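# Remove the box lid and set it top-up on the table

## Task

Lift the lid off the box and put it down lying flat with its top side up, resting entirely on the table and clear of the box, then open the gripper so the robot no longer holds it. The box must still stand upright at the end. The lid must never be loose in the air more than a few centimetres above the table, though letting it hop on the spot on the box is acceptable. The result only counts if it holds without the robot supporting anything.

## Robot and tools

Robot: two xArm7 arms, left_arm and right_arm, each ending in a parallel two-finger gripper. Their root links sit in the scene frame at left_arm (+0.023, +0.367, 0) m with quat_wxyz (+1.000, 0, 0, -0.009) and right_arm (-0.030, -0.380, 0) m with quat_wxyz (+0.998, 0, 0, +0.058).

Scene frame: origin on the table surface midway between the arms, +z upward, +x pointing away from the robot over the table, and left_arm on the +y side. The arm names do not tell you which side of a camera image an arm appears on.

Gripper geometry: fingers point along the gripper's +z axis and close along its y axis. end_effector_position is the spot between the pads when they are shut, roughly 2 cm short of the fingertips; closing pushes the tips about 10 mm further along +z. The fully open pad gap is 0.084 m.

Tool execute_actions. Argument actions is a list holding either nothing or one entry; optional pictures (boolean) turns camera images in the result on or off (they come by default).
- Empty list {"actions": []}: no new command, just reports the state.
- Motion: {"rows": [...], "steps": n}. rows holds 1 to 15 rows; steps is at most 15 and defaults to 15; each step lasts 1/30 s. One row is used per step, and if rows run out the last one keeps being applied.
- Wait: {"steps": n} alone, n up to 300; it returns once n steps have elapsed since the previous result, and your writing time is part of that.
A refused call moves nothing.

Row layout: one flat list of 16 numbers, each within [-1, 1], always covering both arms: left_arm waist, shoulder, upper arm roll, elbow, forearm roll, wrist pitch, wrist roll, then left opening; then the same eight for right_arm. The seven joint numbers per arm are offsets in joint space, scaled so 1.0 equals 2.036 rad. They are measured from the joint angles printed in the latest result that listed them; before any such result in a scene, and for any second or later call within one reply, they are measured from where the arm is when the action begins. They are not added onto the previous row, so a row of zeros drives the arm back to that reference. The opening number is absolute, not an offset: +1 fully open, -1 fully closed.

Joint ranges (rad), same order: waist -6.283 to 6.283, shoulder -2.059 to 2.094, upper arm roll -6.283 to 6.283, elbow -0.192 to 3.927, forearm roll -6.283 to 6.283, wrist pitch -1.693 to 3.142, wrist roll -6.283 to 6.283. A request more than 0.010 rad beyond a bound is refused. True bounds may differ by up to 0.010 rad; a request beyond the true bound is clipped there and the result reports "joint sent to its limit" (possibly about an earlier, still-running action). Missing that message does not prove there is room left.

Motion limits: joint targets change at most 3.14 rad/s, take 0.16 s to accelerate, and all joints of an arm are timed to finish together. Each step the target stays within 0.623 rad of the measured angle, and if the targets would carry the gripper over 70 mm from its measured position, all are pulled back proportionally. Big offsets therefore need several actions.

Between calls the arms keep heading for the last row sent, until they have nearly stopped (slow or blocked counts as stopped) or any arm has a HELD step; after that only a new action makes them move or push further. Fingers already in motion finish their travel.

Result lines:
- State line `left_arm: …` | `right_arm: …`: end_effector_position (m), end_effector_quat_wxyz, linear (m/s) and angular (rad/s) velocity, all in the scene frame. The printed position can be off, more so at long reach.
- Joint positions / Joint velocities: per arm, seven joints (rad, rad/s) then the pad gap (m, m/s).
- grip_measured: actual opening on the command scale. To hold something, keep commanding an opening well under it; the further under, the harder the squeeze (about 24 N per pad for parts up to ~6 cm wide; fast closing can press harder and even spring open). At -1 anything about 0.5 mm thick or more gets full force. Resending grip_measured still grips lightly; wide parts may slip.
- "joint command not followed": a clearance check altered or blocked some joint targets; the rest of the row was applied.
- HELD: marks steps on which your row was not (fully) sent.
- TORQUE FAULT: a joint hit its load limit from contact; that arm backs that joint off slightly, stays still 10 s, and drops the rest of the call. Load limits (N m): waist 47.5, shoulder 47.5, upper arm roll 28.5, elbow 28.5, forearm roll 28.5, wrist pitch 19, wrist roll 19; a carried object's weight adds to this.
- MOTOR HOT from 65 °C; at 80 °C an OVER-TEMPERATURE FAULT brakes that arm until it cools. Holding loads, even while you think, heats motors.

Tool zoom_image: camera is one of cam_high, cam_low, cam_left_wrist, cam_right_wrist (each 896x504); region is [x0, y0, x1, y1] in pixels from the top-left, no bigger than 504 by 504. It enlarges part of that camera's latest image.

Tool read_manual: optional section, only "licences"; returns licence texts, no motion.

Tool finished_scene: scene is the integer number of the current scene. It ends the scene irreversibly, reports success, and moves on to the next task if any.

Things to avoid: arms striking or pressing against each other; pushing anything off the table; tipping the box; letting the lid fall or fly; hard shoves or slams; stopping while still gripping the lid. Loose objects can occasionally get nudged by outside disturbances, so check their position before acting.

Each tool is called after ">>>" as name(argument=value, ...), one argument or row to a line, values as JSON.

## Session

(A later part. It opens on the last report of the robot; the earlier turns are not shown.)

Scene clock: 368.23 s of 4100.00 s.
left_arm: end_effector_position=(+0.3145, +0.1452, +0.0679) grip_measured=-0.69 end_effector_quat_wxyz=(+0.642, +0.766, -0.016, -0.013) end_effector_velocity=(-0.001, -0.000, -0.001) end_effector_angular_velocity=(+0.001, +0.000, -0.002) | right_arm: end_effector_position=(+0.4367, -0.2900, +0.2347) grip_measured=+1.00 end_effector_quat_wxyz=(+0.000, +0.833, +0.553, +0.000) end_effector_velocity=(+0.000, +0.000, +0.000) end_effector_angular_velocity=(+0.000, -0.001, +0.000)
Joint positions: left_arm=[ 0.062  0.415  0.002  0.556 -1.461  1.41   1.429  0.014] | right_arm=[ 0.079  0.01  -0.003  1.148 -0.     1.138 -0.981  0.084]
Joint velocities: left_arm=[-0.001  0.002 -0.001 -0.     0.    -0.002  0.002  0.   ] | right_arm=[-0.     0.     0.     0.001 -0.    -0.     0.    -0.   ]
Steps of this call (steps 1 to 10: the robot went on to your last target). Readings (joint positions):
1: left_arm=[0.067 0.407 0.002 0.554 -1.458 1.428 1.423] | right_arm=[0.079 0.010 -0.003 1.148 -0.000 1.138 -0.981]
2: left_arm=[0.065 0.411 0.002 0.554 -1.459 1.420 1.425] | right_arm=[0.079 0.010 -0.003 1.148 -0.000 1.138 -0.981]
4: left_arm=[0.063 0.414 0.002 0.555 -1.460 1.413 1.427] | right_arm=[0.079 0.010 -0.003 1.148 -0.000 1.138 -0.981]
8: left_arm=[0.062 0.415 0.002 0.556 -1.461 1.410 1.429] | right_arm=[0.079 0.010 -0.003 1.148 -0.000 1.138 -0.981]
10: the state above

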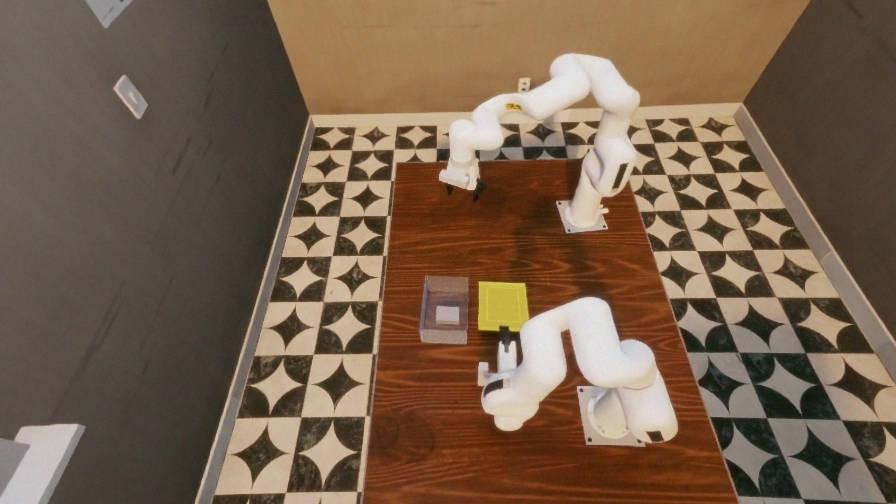

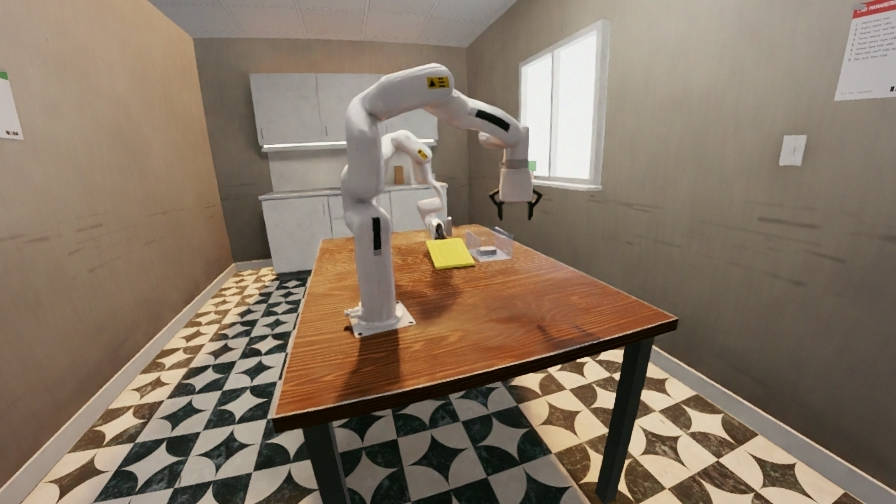

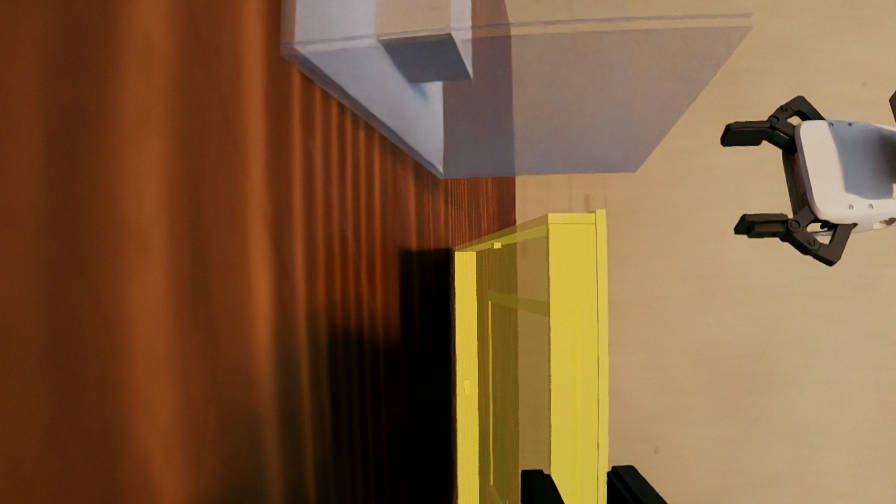

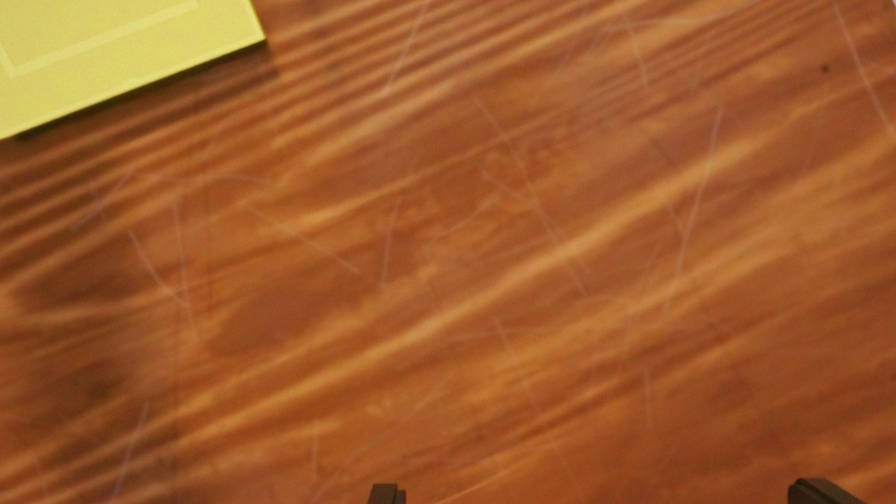

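>>> execute_actions(
  actions=[
    {"rows": [[0,0,0,0,0,0,0,-0.72, 0,0,0,0,0,0,0,1],[0,0,0,0,0,0,0,-0.65, 0,0,0,0,0,0,0,1],[0,0,0,0,0,0,0,-0.6, 0,0,0,0,0,0,0,1],[0,0,0,0,0,0,0,-0.55, 0,0,0,0,0,0,0,1],[-0.0019,-0.0018,0,-0.0007,-0.0007,-0.0037,-0.0015,-0.5, 0,0,0,0,0,0,0,1],[-0.0048,-0.0045,0,-0.0016,-0.0017,-0.0091,-0.0038,-0.46, 0,0,0,0,0,0,0,1],[-0.0087,-0.0081,0,-0.003,-0.0031,-0.0164,-0.0069,-0.46, 0,0,0,0,0,0,0,1],[-0.0136,-0.0127,0,-0.0046,-0.0048,-0.0256,-0.0107,-0.46, 0,0,0,0,0,0,0,1],[-0.0194,-0.0181,0,-0.0066,-0.0069,-0.0365,-0.0153,-0.46, 0,0,0,0,0,0,0,1],[-0.0252,-0.0235,0,-0.0086,-0.0089,-0.0475,-0.0199,-0.46, 0,0,0,0,0,0,0,1],[-0.031,-0.0289,0,-0.0105,-0.011,-0.0585,-0.0245,-0.46, 0,0,0,0,0,0,0,1],[-0.0368,-0.0344,0,-0.0125,-0.0131,-0.0694,-0.0291,-0.46, 0,0,0,0,0,0,0,1],[-0.0416,-0.0389,0,-0.0141,-0.0148,-0.0786,-0.0329,-0.46, 0,0,0,0,0,0,0,1],[-0.0455,-0.0425,0,-0.0155,-0.0162,-0.0859,-0.036,-0.46, 0,0,0,0,0,0,0,1],[-0.0484,-0.0452,0,-0.0165,-0.0172,-0.0914,-0.0383,-0.46, 0,0,0,0,0,0,0,1]], "steps": 15},
  ],
  pictures=false,
)

>>> execute_actions(
  actions=[
    {"steps": 10},
  ],
)

Scene clock: 397.83 s of 4100.00 s.
left_arm: end_effector_position=(+0.3132, +0.1414, +0.0556) grip_measured=-0.48 end_effector_quat_wxyz=(+0.593, +0.805, -0.019, -0.018) end_effector_velocity=(-0.003, -0.013, -0.046) end_effector_angular_velocity=(+0.549, -0.023, -0.035) | right_arm: end_effector_position=(+0.4367, -0.2900, +0.2347) grip_measured=+1.00 end_effector_quat_wxyz=(+0.000, +0.833, +0.553, +0.000) end_effector_velocity=(-0.000, +0.000, -0.000) end_effector_angular_velocity=(-0.000, +0.001, +0.000)
Joint positions: left_arm=[-0.007  0.35   0.002  0.533 -1.485  1.281  1.375  0.023] | right_arm=[ 0.079  0.01  -0.003  1.148 -0.     1.138 -0.981  0.084]
Joint velocities: left_arm=[-0.312 -0.294 -0.005 -0.104 -0.109 -0.576 -0.241  0.   ] | right_arm=[ 0.    -0.001  0.    -0.002 -0.     0.    -0.     0.   ]
Steps of this call (steps 1 to 30: the robot went on to your last target; steps 31 to 90: nothing new was sent; then 26.10 s passed at rest; steps 91 to 105: all 15 steps of this action). Readings (joint positions):
91: left_arm=[0.062 0.415 0.002 0.556 -1.461 1.410 1.429] | right_arm=[0.079 0.010 -0.003 1.148 -0.000 1.138 -0.981]
92: left_arm=[0.062 0.415 0.002 0.556 -1.461 1.410 1.429] | right_arm=[0.079 0.010 -0.003 1.148 -0.000 1.138 -0.981]
94: left_arm=[0.062 0.415 0.002 0.556 -1.461 1.410 1.429] | right_arm=[0.079 0.010 -0.003 1.148 -0.000 1.138 -0.981]
98: left_arm=[0.056 0.409 0.002 0.554 -1.463 1.398 1.423] | right_arm=[0.079 0.010 -0.003 1.148 -0.000 1.138 -0.981]
105: the state above

Scene clock: 398.17 s of 4100.00 s.
left_arm: end_effector_position=(+0.3132, +0.1412, +0.0508) grip_measured=-0.48 end_effector_quat_wxyz=(+0.571, +0.821, -0.019, -0.018) end_effector_velocity=(+0.001, -0.000, -0.000) end_effector_angular_velocity=(+0.004, -0.002, +0.001) | right_arm: end_effector_position=(+0.4367, -0.2900, +0.2347) grip_measured=+1.00 end_effector_quat_wxyz=(+0.000, +0.833, +0.553, +0.000) end_effector_velocity=(-0.001, -0.000, -0.001) end_effector_angular_velocity=(-0.000, +0.003, -0.001)
Joint positions: left_arm=[-0.036  0.323  0.002  0.522 -1.495  1.225  1.351  0.023] | right_arm=[ 0.079  0.01  -0.003  1.148 -0.     1.138 -0.981  0.084]
Joint velocities: left_arm=[-0.002 -0.002 -0.001  0.001 -0.001 -0.005 -0.002  0.   ] | right_arm=[-0.     0.001 -0.    -0.002  0.     0.     0.    -0.   ]
Steps of this call (steps 1 to 10: the robot went on to your last target). Readings (joint positions):
1: left_arm=[-0.016 0.341 0.001 0.530 -1.488 1.263 1.367] | right_arm=[0.079 0.010 -0.003 1.148 -0.000 1.138 -0.981]
2: left_arm=[-0.025 0.334 0.001 0.527 -1.491 1.248 1.361] | right_arm=[0.079 0.010 -0.003 1.148 -0.000 1.138 -0.981]
4: left_arm=[-0.033 0.325 0.001 0.524 -1.494 1.232 1.354] | right_arm=[0.079 0.010 -0.003 1.148 -0.000 1.138 -0.981]
8: left_arm=[-0.036 0.323 0.002 0.523 -1.495 1.225 1.351] | right_arm=[0.079 0.010 -0.003 1.148 -0.000 1.138 -0.981]
10: the state above

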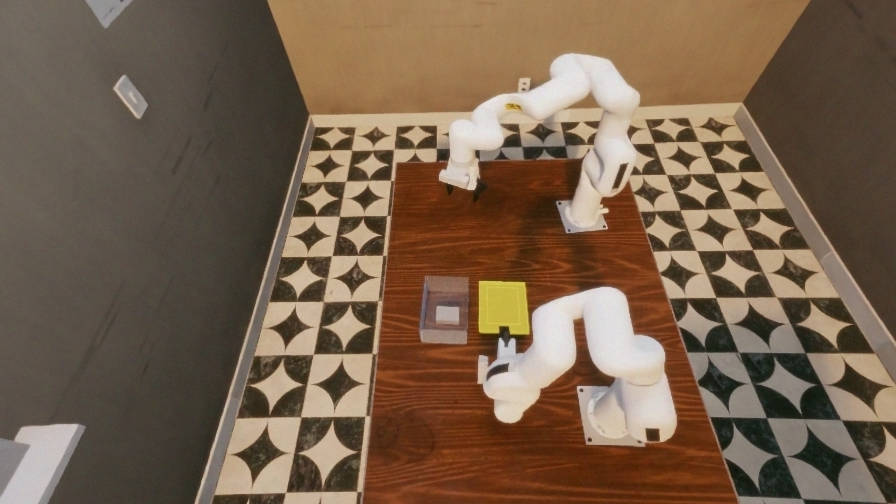

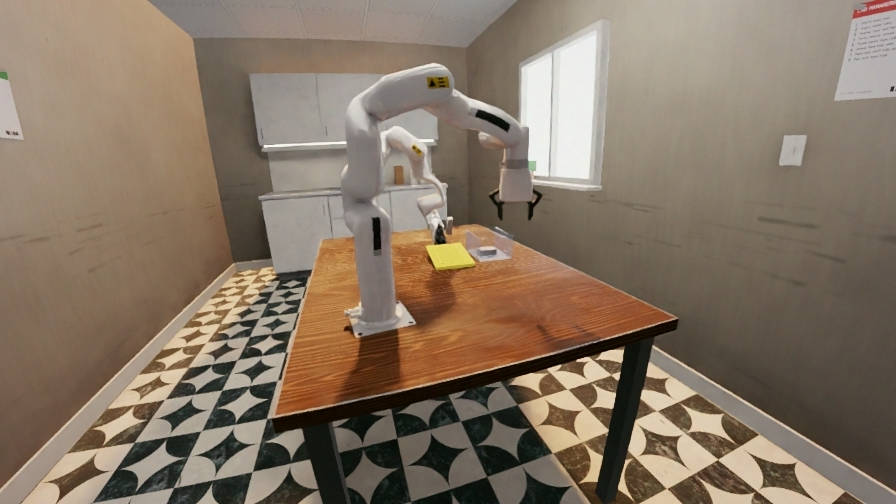

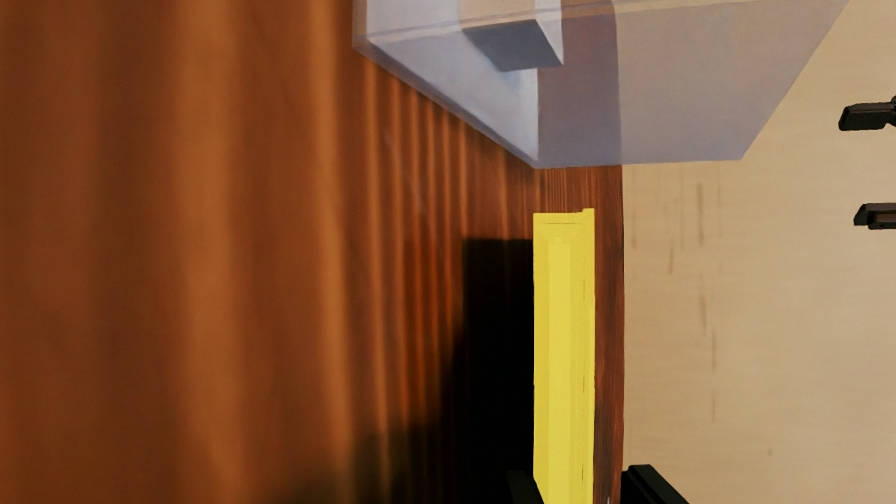

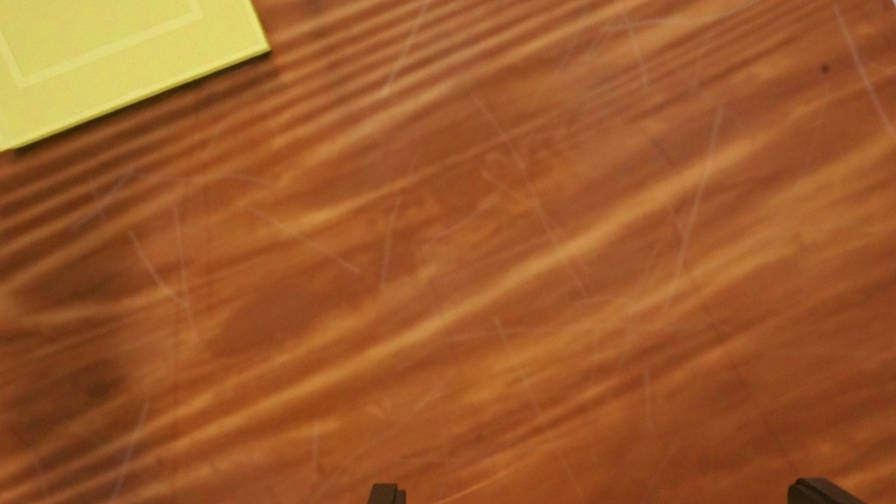

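>>> execute_actions(
  actions=[
    {"rows": [[-0.0015,-0.0012,0,-0.0005,-0.0005,-0.0027,-0.0011,-0.46, 0,0,0,0,0,0,0,1],[-0.0039,-0.0033,0,-0.0013,-0.0014,-0.0073,-0.0028,-0.46, 0,0,0,0,0,0,0,1],[-0.0073,-0.0062,0,-0.0024,-0.0026,-0.0137,-0.0053,-0.46, 0,0,0,0,0,0,0,1],[-0.0111,-0.0095,0,-0.0037,-0.004,-0.021,-0.0081,-0.46, 0,0,0,0,0,0,0,1],[-0.0155,-0.0132,0,-0.0051,-0.0055,-0.0292,-0.0112,-0.46, 0,0,0,0,0,0,0,1],[-0.0203,-0.0173,0,-0.0067,-0.0072,-0.0384,-0.0147,-0.46, 0,0,0,0,0,0,0,1],[-0.0252,-0.0214,0,-0.0083,-0.0089,-0.0475,-0.0182,-0.46, 0,0,0,0,0,0,0,1],[-0.03,-0.0255,0,-0.0099,-0.0107,-0.0567,-0.0217,-0.46, 0,0,0,0,0,0,0,1],[-0.0344,-0.0293,0,-0.0114,-0.0122,-0.0649,-0.0249,-0.46, 0,0,0,0,0,0,0,1],[-0.0382,-0.0325,0,-0.0126,-0.0136,-0.0722,-0.0277,-0.46, 0,0,0,0,0,0,0,1],[-0.0416,-0.0354,0,-0.0138,-0.0148,-0.0786,-0.03,-0.46, 0,0,0,0,0,0,0,1],[-0.0445,-0.0379,0,-0.0147,-0.0158,-0.0841,-0.0322,-0.46, 0,0,0,0,0,0,0,1],[-0.0465,-0.0396,0,-0.0154,-0.0165,-0.0877,-0.0336,-0.46, 0,0,0,0,0,0,0,1],[-0.0479,-0.0408,0,-0.0158,-0.017,-0.0905,-0.0347,-0.46, 0,0,0,0,0,0,0,1],[-0.0484,-0.0412,0,-0.016,-0.0172,-0.0914,-0.035,-0.46, 0,0,0,0,0,0,0,1]], "steps": 15},
  ],
  pictures=false,
)

>>> execute_actions(
  actions=[
    {"steps": 8},
  ],
)

Scene clock: 413.97 s of 4100.00 s.
left_arm: end_effector_position=(+0.3133, +0.1418, +0.0391) grip_measured=-0.48 end_effector_quat_wxyz=(+0.508, +0.861, -0.020, -0.013) end_effector_velocity=(+0.003, +0.005, -0.016) end_effector_angular_velocity=(+0.263, -0.034, +0.024) | right_arm: end_effector_position=(+0.4367, -0.2900, +0.2347) grip_measured=+1.00 end_effector_quat_wxyz=(+0.000, +0.833, +0.553, +0.000) end_effector_velocity=(+0.001, +0.000, +0.001) end_effector_angular_velocity=(+0.000, -0.003, +0.000)
Joint positions: left_arm=[-0.123  0.249  0.002  0.494 -1.526  1.061  1.288  0.023] | right_arm=[ 0.079  0.01  -0.003  1.148 -0.     1.138 -0.981  0.084]
Joint velocities: left_arm=[-0.159 -0.136  0.001 -0.051 -0.057 -0.298 -0.116  0.   ] | right_arm=[ 0.    -0.001  0.     0.002 -0.     0.     0.     0.   ]
Steps of this call (steps 1 to 30: the robot went on to your last target; steps 31 to 90: nothing new was sent; then 12.30 s passed at rest; steps 91 to 105: all 15 steps of this action). Readings (joint positions):
91: left_arm=[-0.036 0.323 0.002 0.522 -1.496 1.224 1.351] | right_arm=[0.079 0.010 -0.003 1.148 -0.000 1.138 -0.981]
92: left_arm=[-0.037 0.322 0.002 0.522 -1.496 1.223 1.350] | right_arm=[0.079 0.010 -0.003 1.148 -0.000 1.138 -0.981]
94: left_arm=[-0.041 0.319 0.003 0.521 -1.497 1.214 1.347] | right_arm=[0.079 0.010 -0.003 1.148 -0.000 1.138 -0.981]
98: left_arm=[-0.066 0.298 0.002 0.512 -1.506 1.167 1.329] | right_arm=[0.079 0.010 -0.003 1.148 -0.000 1.138 -0.981]
105: the state above

Scene clock: 414.23 s of 4100.00 s.
left_arm: end_effector_position=(+0.3136, +0.1427, +0.0376) grip_measured=-0.48 end_effector_quat_wxyz=(+0.500, +0.866, -0.018, -0.011) end_effector_velocity=(+0.000, +0.000, -0.000) end_effector_angular_velocity=(+0.004, +0.000, +0.002) | right_arm: end_effector_position=(+0.4367, -0.2900, +0.2347) grip_measured=+1.00 end_effector_quat_wxyz=(+0.000, +0.833, +0.553, +0.000) end_effector_velocity=(+0.000, -0.000, -0.000) end_effector_angular_velocity=(-0.000, +0.000, +0.000)
Joint positions: left_arm=[-0.134  0.24   0.003  0.49  -1.53   1.039  1.28   0.023] | right_arm=[ 0.079  0.01  -0.003  1.148 -0.     1.138 -0.981  0.084]
Joint velocities: left_arm=[-0.002 -0.003  0.    -0.002 -0.001 -0.005 -0.003 -0.   ] | right_arm=[ 0.     0.001 -0.     0.    -0.    -0.    -0.     0.   ]
Steps of this call (steps 1 to 8: the robot went on to your last target). Readings (joint positions):
1: left_arm=[-0.127 0.245 0.002 0.492 -1.528 1.053 1.285] | right_arm=[0.079 0.010 -0.003 1.148 -0.000 1.138 -0.981]
2: left_arm=[-0.130 0.242 0.002 0.491 -1.529 1.047 1.283] | right_arm=[0.079 0.010 -0.003 1.148 -0.000 1.138 -0.981]
4: left_arm=[-0.133 0.240 0.002 0.490 -1.530 1.041 1.281] | right_arm=[0.079 0.010 -0.003 1.148 -0.000 1.138 -0.981]
8: the state above

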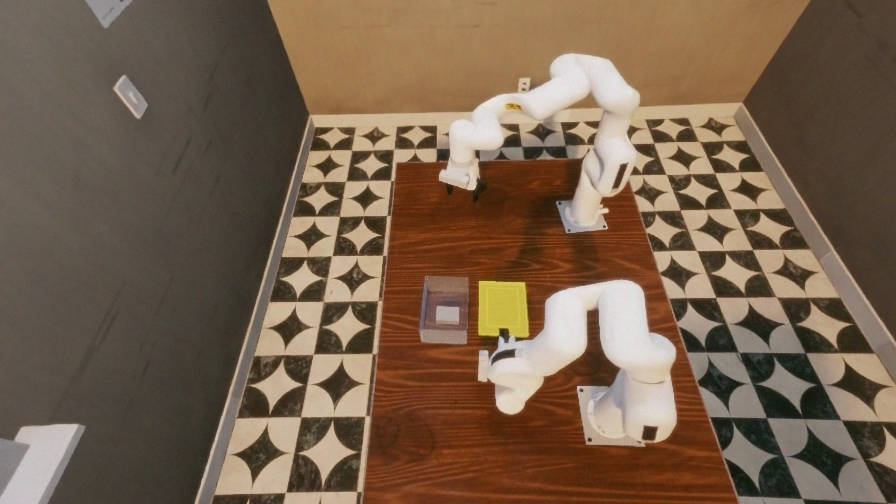

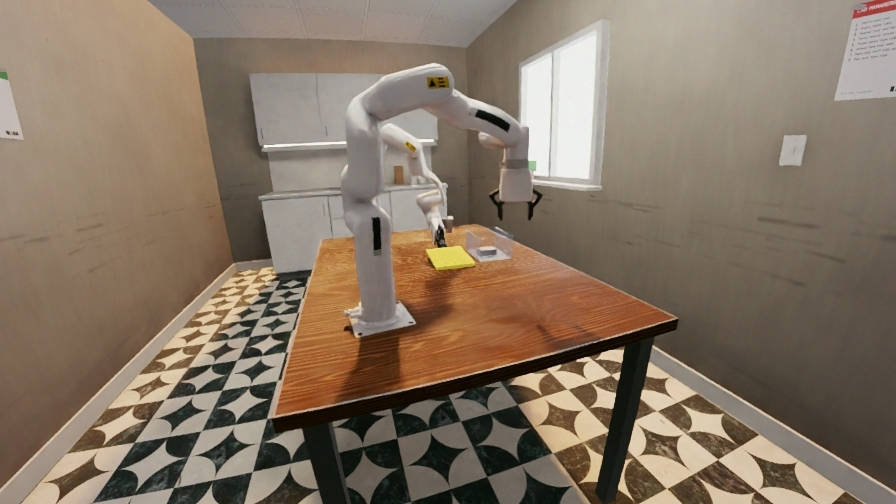

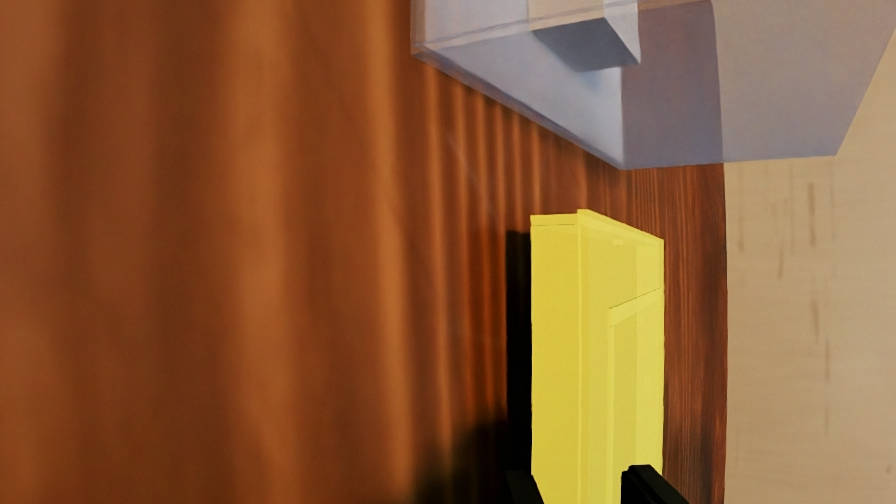

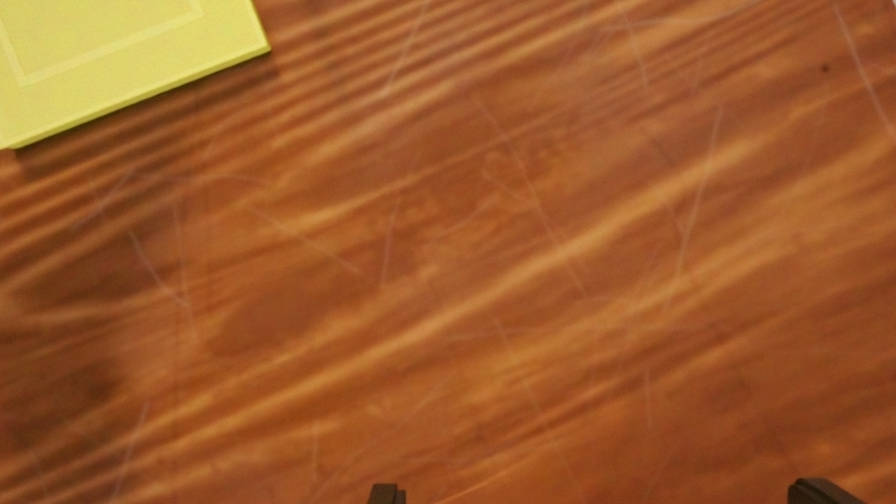

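>>> execute_actions(
  actions=[
    {"rows": [[0,-0.003,0,-0.0014,0,-0.0039,-0.0016,-0.46, 0,0,0,0,0,0,0,1],[0,-0.006,0,-0.0028,0,-0.0079,-0.0032,-0.46, 0,0,0,0,0,0,0,1],[0,-0.009,0,-0.0042,0,-0.0118,-0.0048,-0.46, 0,0,0,0,0,0,0,1],[0,-0.012,0,-0.0056,0,-0.0157,-0.0064,-0.46, 0,0,0,0,0,0,0,1],[0,-0.015,0,-0.007,0,-0.0197,-0.008,-0.46, 0,0,0,0,0,0,0,1],[0,-0.018,0,-0.0084,0,-0.0236,-0.0096,-0.46, 0,0,0,0,0,0,0,1],[0,-0.021,0,-0.0098,0,-0.0275,-0.0112,-0.46, 0,0,0,0,0,0,0,1],[0,-0.024,0,-0.0112,0,-0.0315,-0.0128,-0.46, 0,0,0,0,0,0,0,1],[0,-0.027,0,-0.0126,0,-0.0354,-0.0144,-0.46, 0,0,0,0,0,0,0,1],[0,-0.03,0,-0.014,0,-0.0393,-0.016,-0.46, 0,0,0,0,0,0,0,1],[0,-0.033,0,-0.0154,0,-0.0433,-0.0176,-0.46, 0,0,0,0,0,0,0,1],[0,-0.036,0,-0.0168,0,-0.0472,-0.0192,-0.46, 0,0,0,0,0,0,0,1],[0,-0.039,0,-0.0182,0,-0.0511,-0.0208,-0.46, 0,0,0,0,0,0,0,1],[0,-0.042,0,-0.0196,0,-0.0551,-0.0224,-0.46, 0,0,0,0,0,0,0,1],[0,-0.045,0,-0.021,0,-0.059,-0.024,-0.46, 0,0,0,0,0,0,0,1]], "steps": 15},
  ],
  pictures=false,
)

>>> execute_actions(
  actions=[
    {"steps": 8},
  ],
)

Scene clock: 433.40 s of 4100.00 s.
left_arm: end_effector_position=(+0.3209, +0.1608, +0.0387) grip_measured=-0.48 end_effector_quat_wxyz=(+0.463, +0.886, -0.004, +0.009) end_effector_velocity=(+0.018, +0.047, +0.004) end_effector_angular_velocity=(+0.209, -0.059, +0.123) | right_arm: end_effector_position=(+0.4367, -0.2900, +0.2347) grip_measured=+1.00 end_effector_quat_wxyz=(+0.000, +0.833, +0.553, +0.000) end_effector_velocity=(-0.000, +0.000, +0.000) end_effector_angular_velocity=(+0.000, -0.000, +0.001)
Joint positions: left_arm=[-0.134  0.168  0.003  0.456 -1.53   0.945  1.241  0.023] | right_arm=[ 0.079  0.01  -0.003  1.148 -0.     1.138 -0.981  0.084]
Joint velocities: left_arm=[ 0.    -0.182 -0.001 -0.085  0.    -0.239 -0.098 -0.   ] | right_arm=[ 0.    -0.001  0.001 -0.001  0.    -0.    -0.    -0.   ]
Steps of this call (steps 1 to 30: the robot went on to your last target; steps 31 to 90: nothing new was sent; then 15.67 s passed at rest; steps 91 to 105: all 15 steps of this action). Readings (joint positions):
91: left_arm=[-0.134 0.239 0.002 0.490 -1.530 1.038 1.279] | right_arm=[0.079 0.010 -0.003 1.148 -0.000 1.138 -0.981]
92: left_arm=[-0.134 0.238 0.002 0.489 -1.530 1.037 1.279] | right_arm=[0.079 0.010 -0.003 1.148 -0.000 1.138 -0.981]
94: left_arm=[-0.134 0.232 0.002 0.486 -1.530 1.028 1.275] | right_arm=[0.079 0.010 -0.003 1.148 -0.000 1.138 -0.981]
98: left_arm=[-0.134 0.210 0.003 0.476 -1.530 1.000 1.264] | right_arm=[0.079 0.010 -0.003 1.148 -0.000 1.138 -0.981]
105: the state above

Scene clock: 433.67 s of 4100.00 s.
left_arm: end_effector_position=(+0.3227, +0.1659, +0.0391) grip_measured=-0.48 end_effector_quat_wxyz=(+0.453, +0.891, +0.000, +0.015) end_effector_velocity=(-0.001, +0.001, -0.001) end_effector_angular_velocity=(+0.006, +0.001, +0.001) | right_arm: end_effector_position=(+0.4367, -0.2900, +0.2347) grip_measured=+1.00 end_effector_quat_wxyz=(+0.000, +0.833, +0.553, +0.000) end_effector_velocity=(-0.000, -0.000, -0.001) end_effector_angular_velocity=(-0.000, +0.002, -0.000)
Joint positions: left_arm=[-0.134  0.148  0.003  0.447 -1.53   0.919  1.231  0.023] | right_arm=[ 0.079  0.01  -0.003  1.148 -0.     1.138 -0.981  0.084]
Joint velocities: left_arm=[-0.    -0.002 -0.001 -0.003  0.001 -0.006 -0.002  0.   ] | right_arm=[-0.     0.001 -0.    -0.     0.     0.    -0.    -0.   ]
Steps of this call (steps 1 to 8: the robot went on to your last target). Readings (joint positions):
1: left_arm=[-0.134 0.162 0.003 0.454 -1.530 0.937 1.238] | right_arm=[0.079 0.010 -0.003 1.148 -0.000 1.138 -0.981]
2: left_arm=[-0.134 0.156 0.003 0.451 -1.530 0.930 1.235] | right_arm=[0.079 0.010 -0.003 1.148 -0.000 1.138 -0.981]
4: left_arm=[-0.134 0.150 0.003 0.449 -1.530 0.923 1.232] | right_arm=[0.079 0.010 -0.003 1.148 -0.000 1.138 -0.981]
8: the state above

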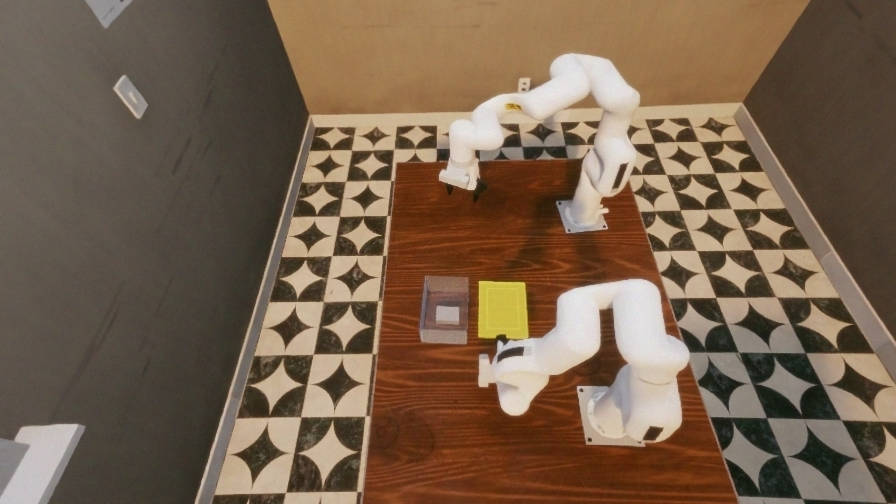

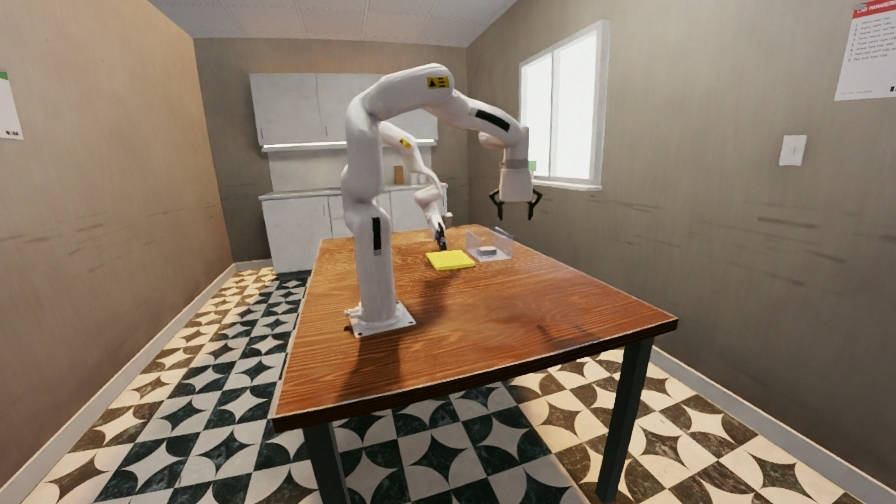

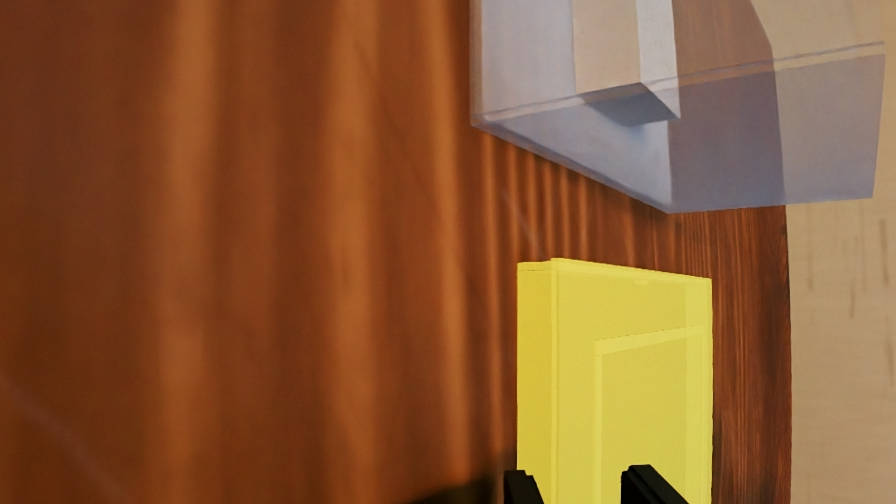

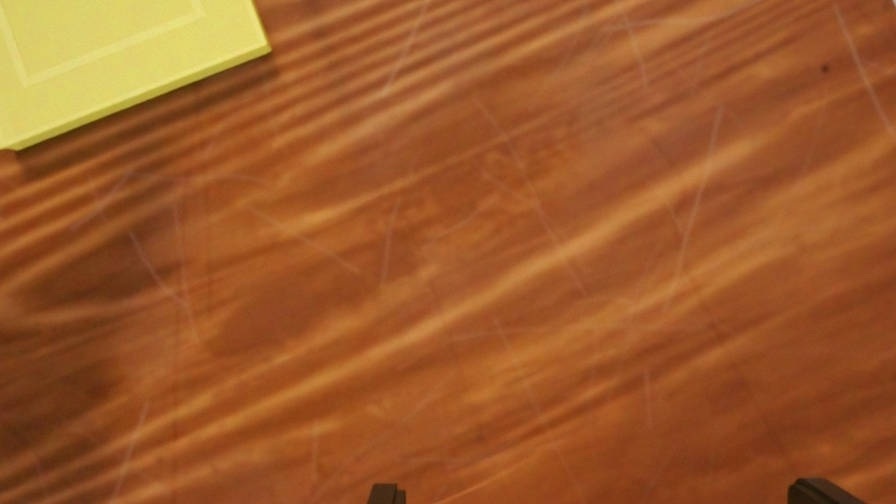

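>>> execute_actions(
  actions=[
    {"rows": [[0,-0.08,0,-0.037,0,-0.03,0,-0.46, 0,0,0,0,0,0,0,1]], "steps": 10},
  ],
  pictures=false,
)

>>> finished_scene(
  scene=1,
)

Scene clock: 438.33 s of 4100.00 s.
left_arm: end_effector_position=(+0.3257, +0.1785, +0.0653) grip_measured=-0.48 end_effector_quat_wxyz=(+0.433, +0.899, -0.013, +0.063) end_effector_velocity=(-0.014, +0.006, -0.010) end_effector_angular_velocity=(+0.021, +0.023, +0.003) | right_arm: end_effector_position=(+0.4367, -0.2900, +0.2347) grip_measured=+1.00 end_effector_quat_wxyz=(+0.000, +0.833, +0.553, +0.000) end_effector_velocity=(-0.000, +0.000, +0.000) end_effector_angular_velocity=(-0.000, -0.001, +0.001)
Joint positions: left_arm=[-0.134 -0.014  0.003  0.373 -1.53   0.859  1.231  0.023] | right_arm=[ 0.079  0.01  -0.003  1.148 -0.     1.138 -0.981  0.084]
Joint velocities: left_arm=[-0.001 -0.006 -0.001 -0.033  0.002 -0.018  0.001 -0.   ] | right_arm=[ 0.    -0.001  0.    -0.    -0.     0.    -0.    -0.   ]
Steps of this call (steps 1 to 30: the robot went on to your last target; steps 31 to 90: nothing new was sent; then 1.33 s passed at rest; steps 91 to 100: all 10 steps of this action). Readings (joint positions):
91: left_arm=[-0.134 0.148 0.003 0.447 -1.530 0.919 1.231] | right_arm=[0.079 0.010 -0.003 1.148 -0.000 1.138 -0.981]
92: left_arm=[-0.134 0.142 0.002 0.444 -1.530 0.916 1.231] | right_arm=[0.079 0.010 -0.003 1.148 -0.000 1.138 -0.981]
94: left_arm=[-0.134 0.087 0.002 0.416 -1.530 0.894 1.231] | right_arm=[0.079 0.010 -0.003 1.148 -0.000 1.138 -0.981]
98: left_arm=[-0.134 -0.010 0.003 0.377 -1.530 0.862 1.231] | right_arm=[0.079 0.010 -0.003 1.148 -0.000 1.138 -0.981]
100: the state above

The scene is finished: the task was done.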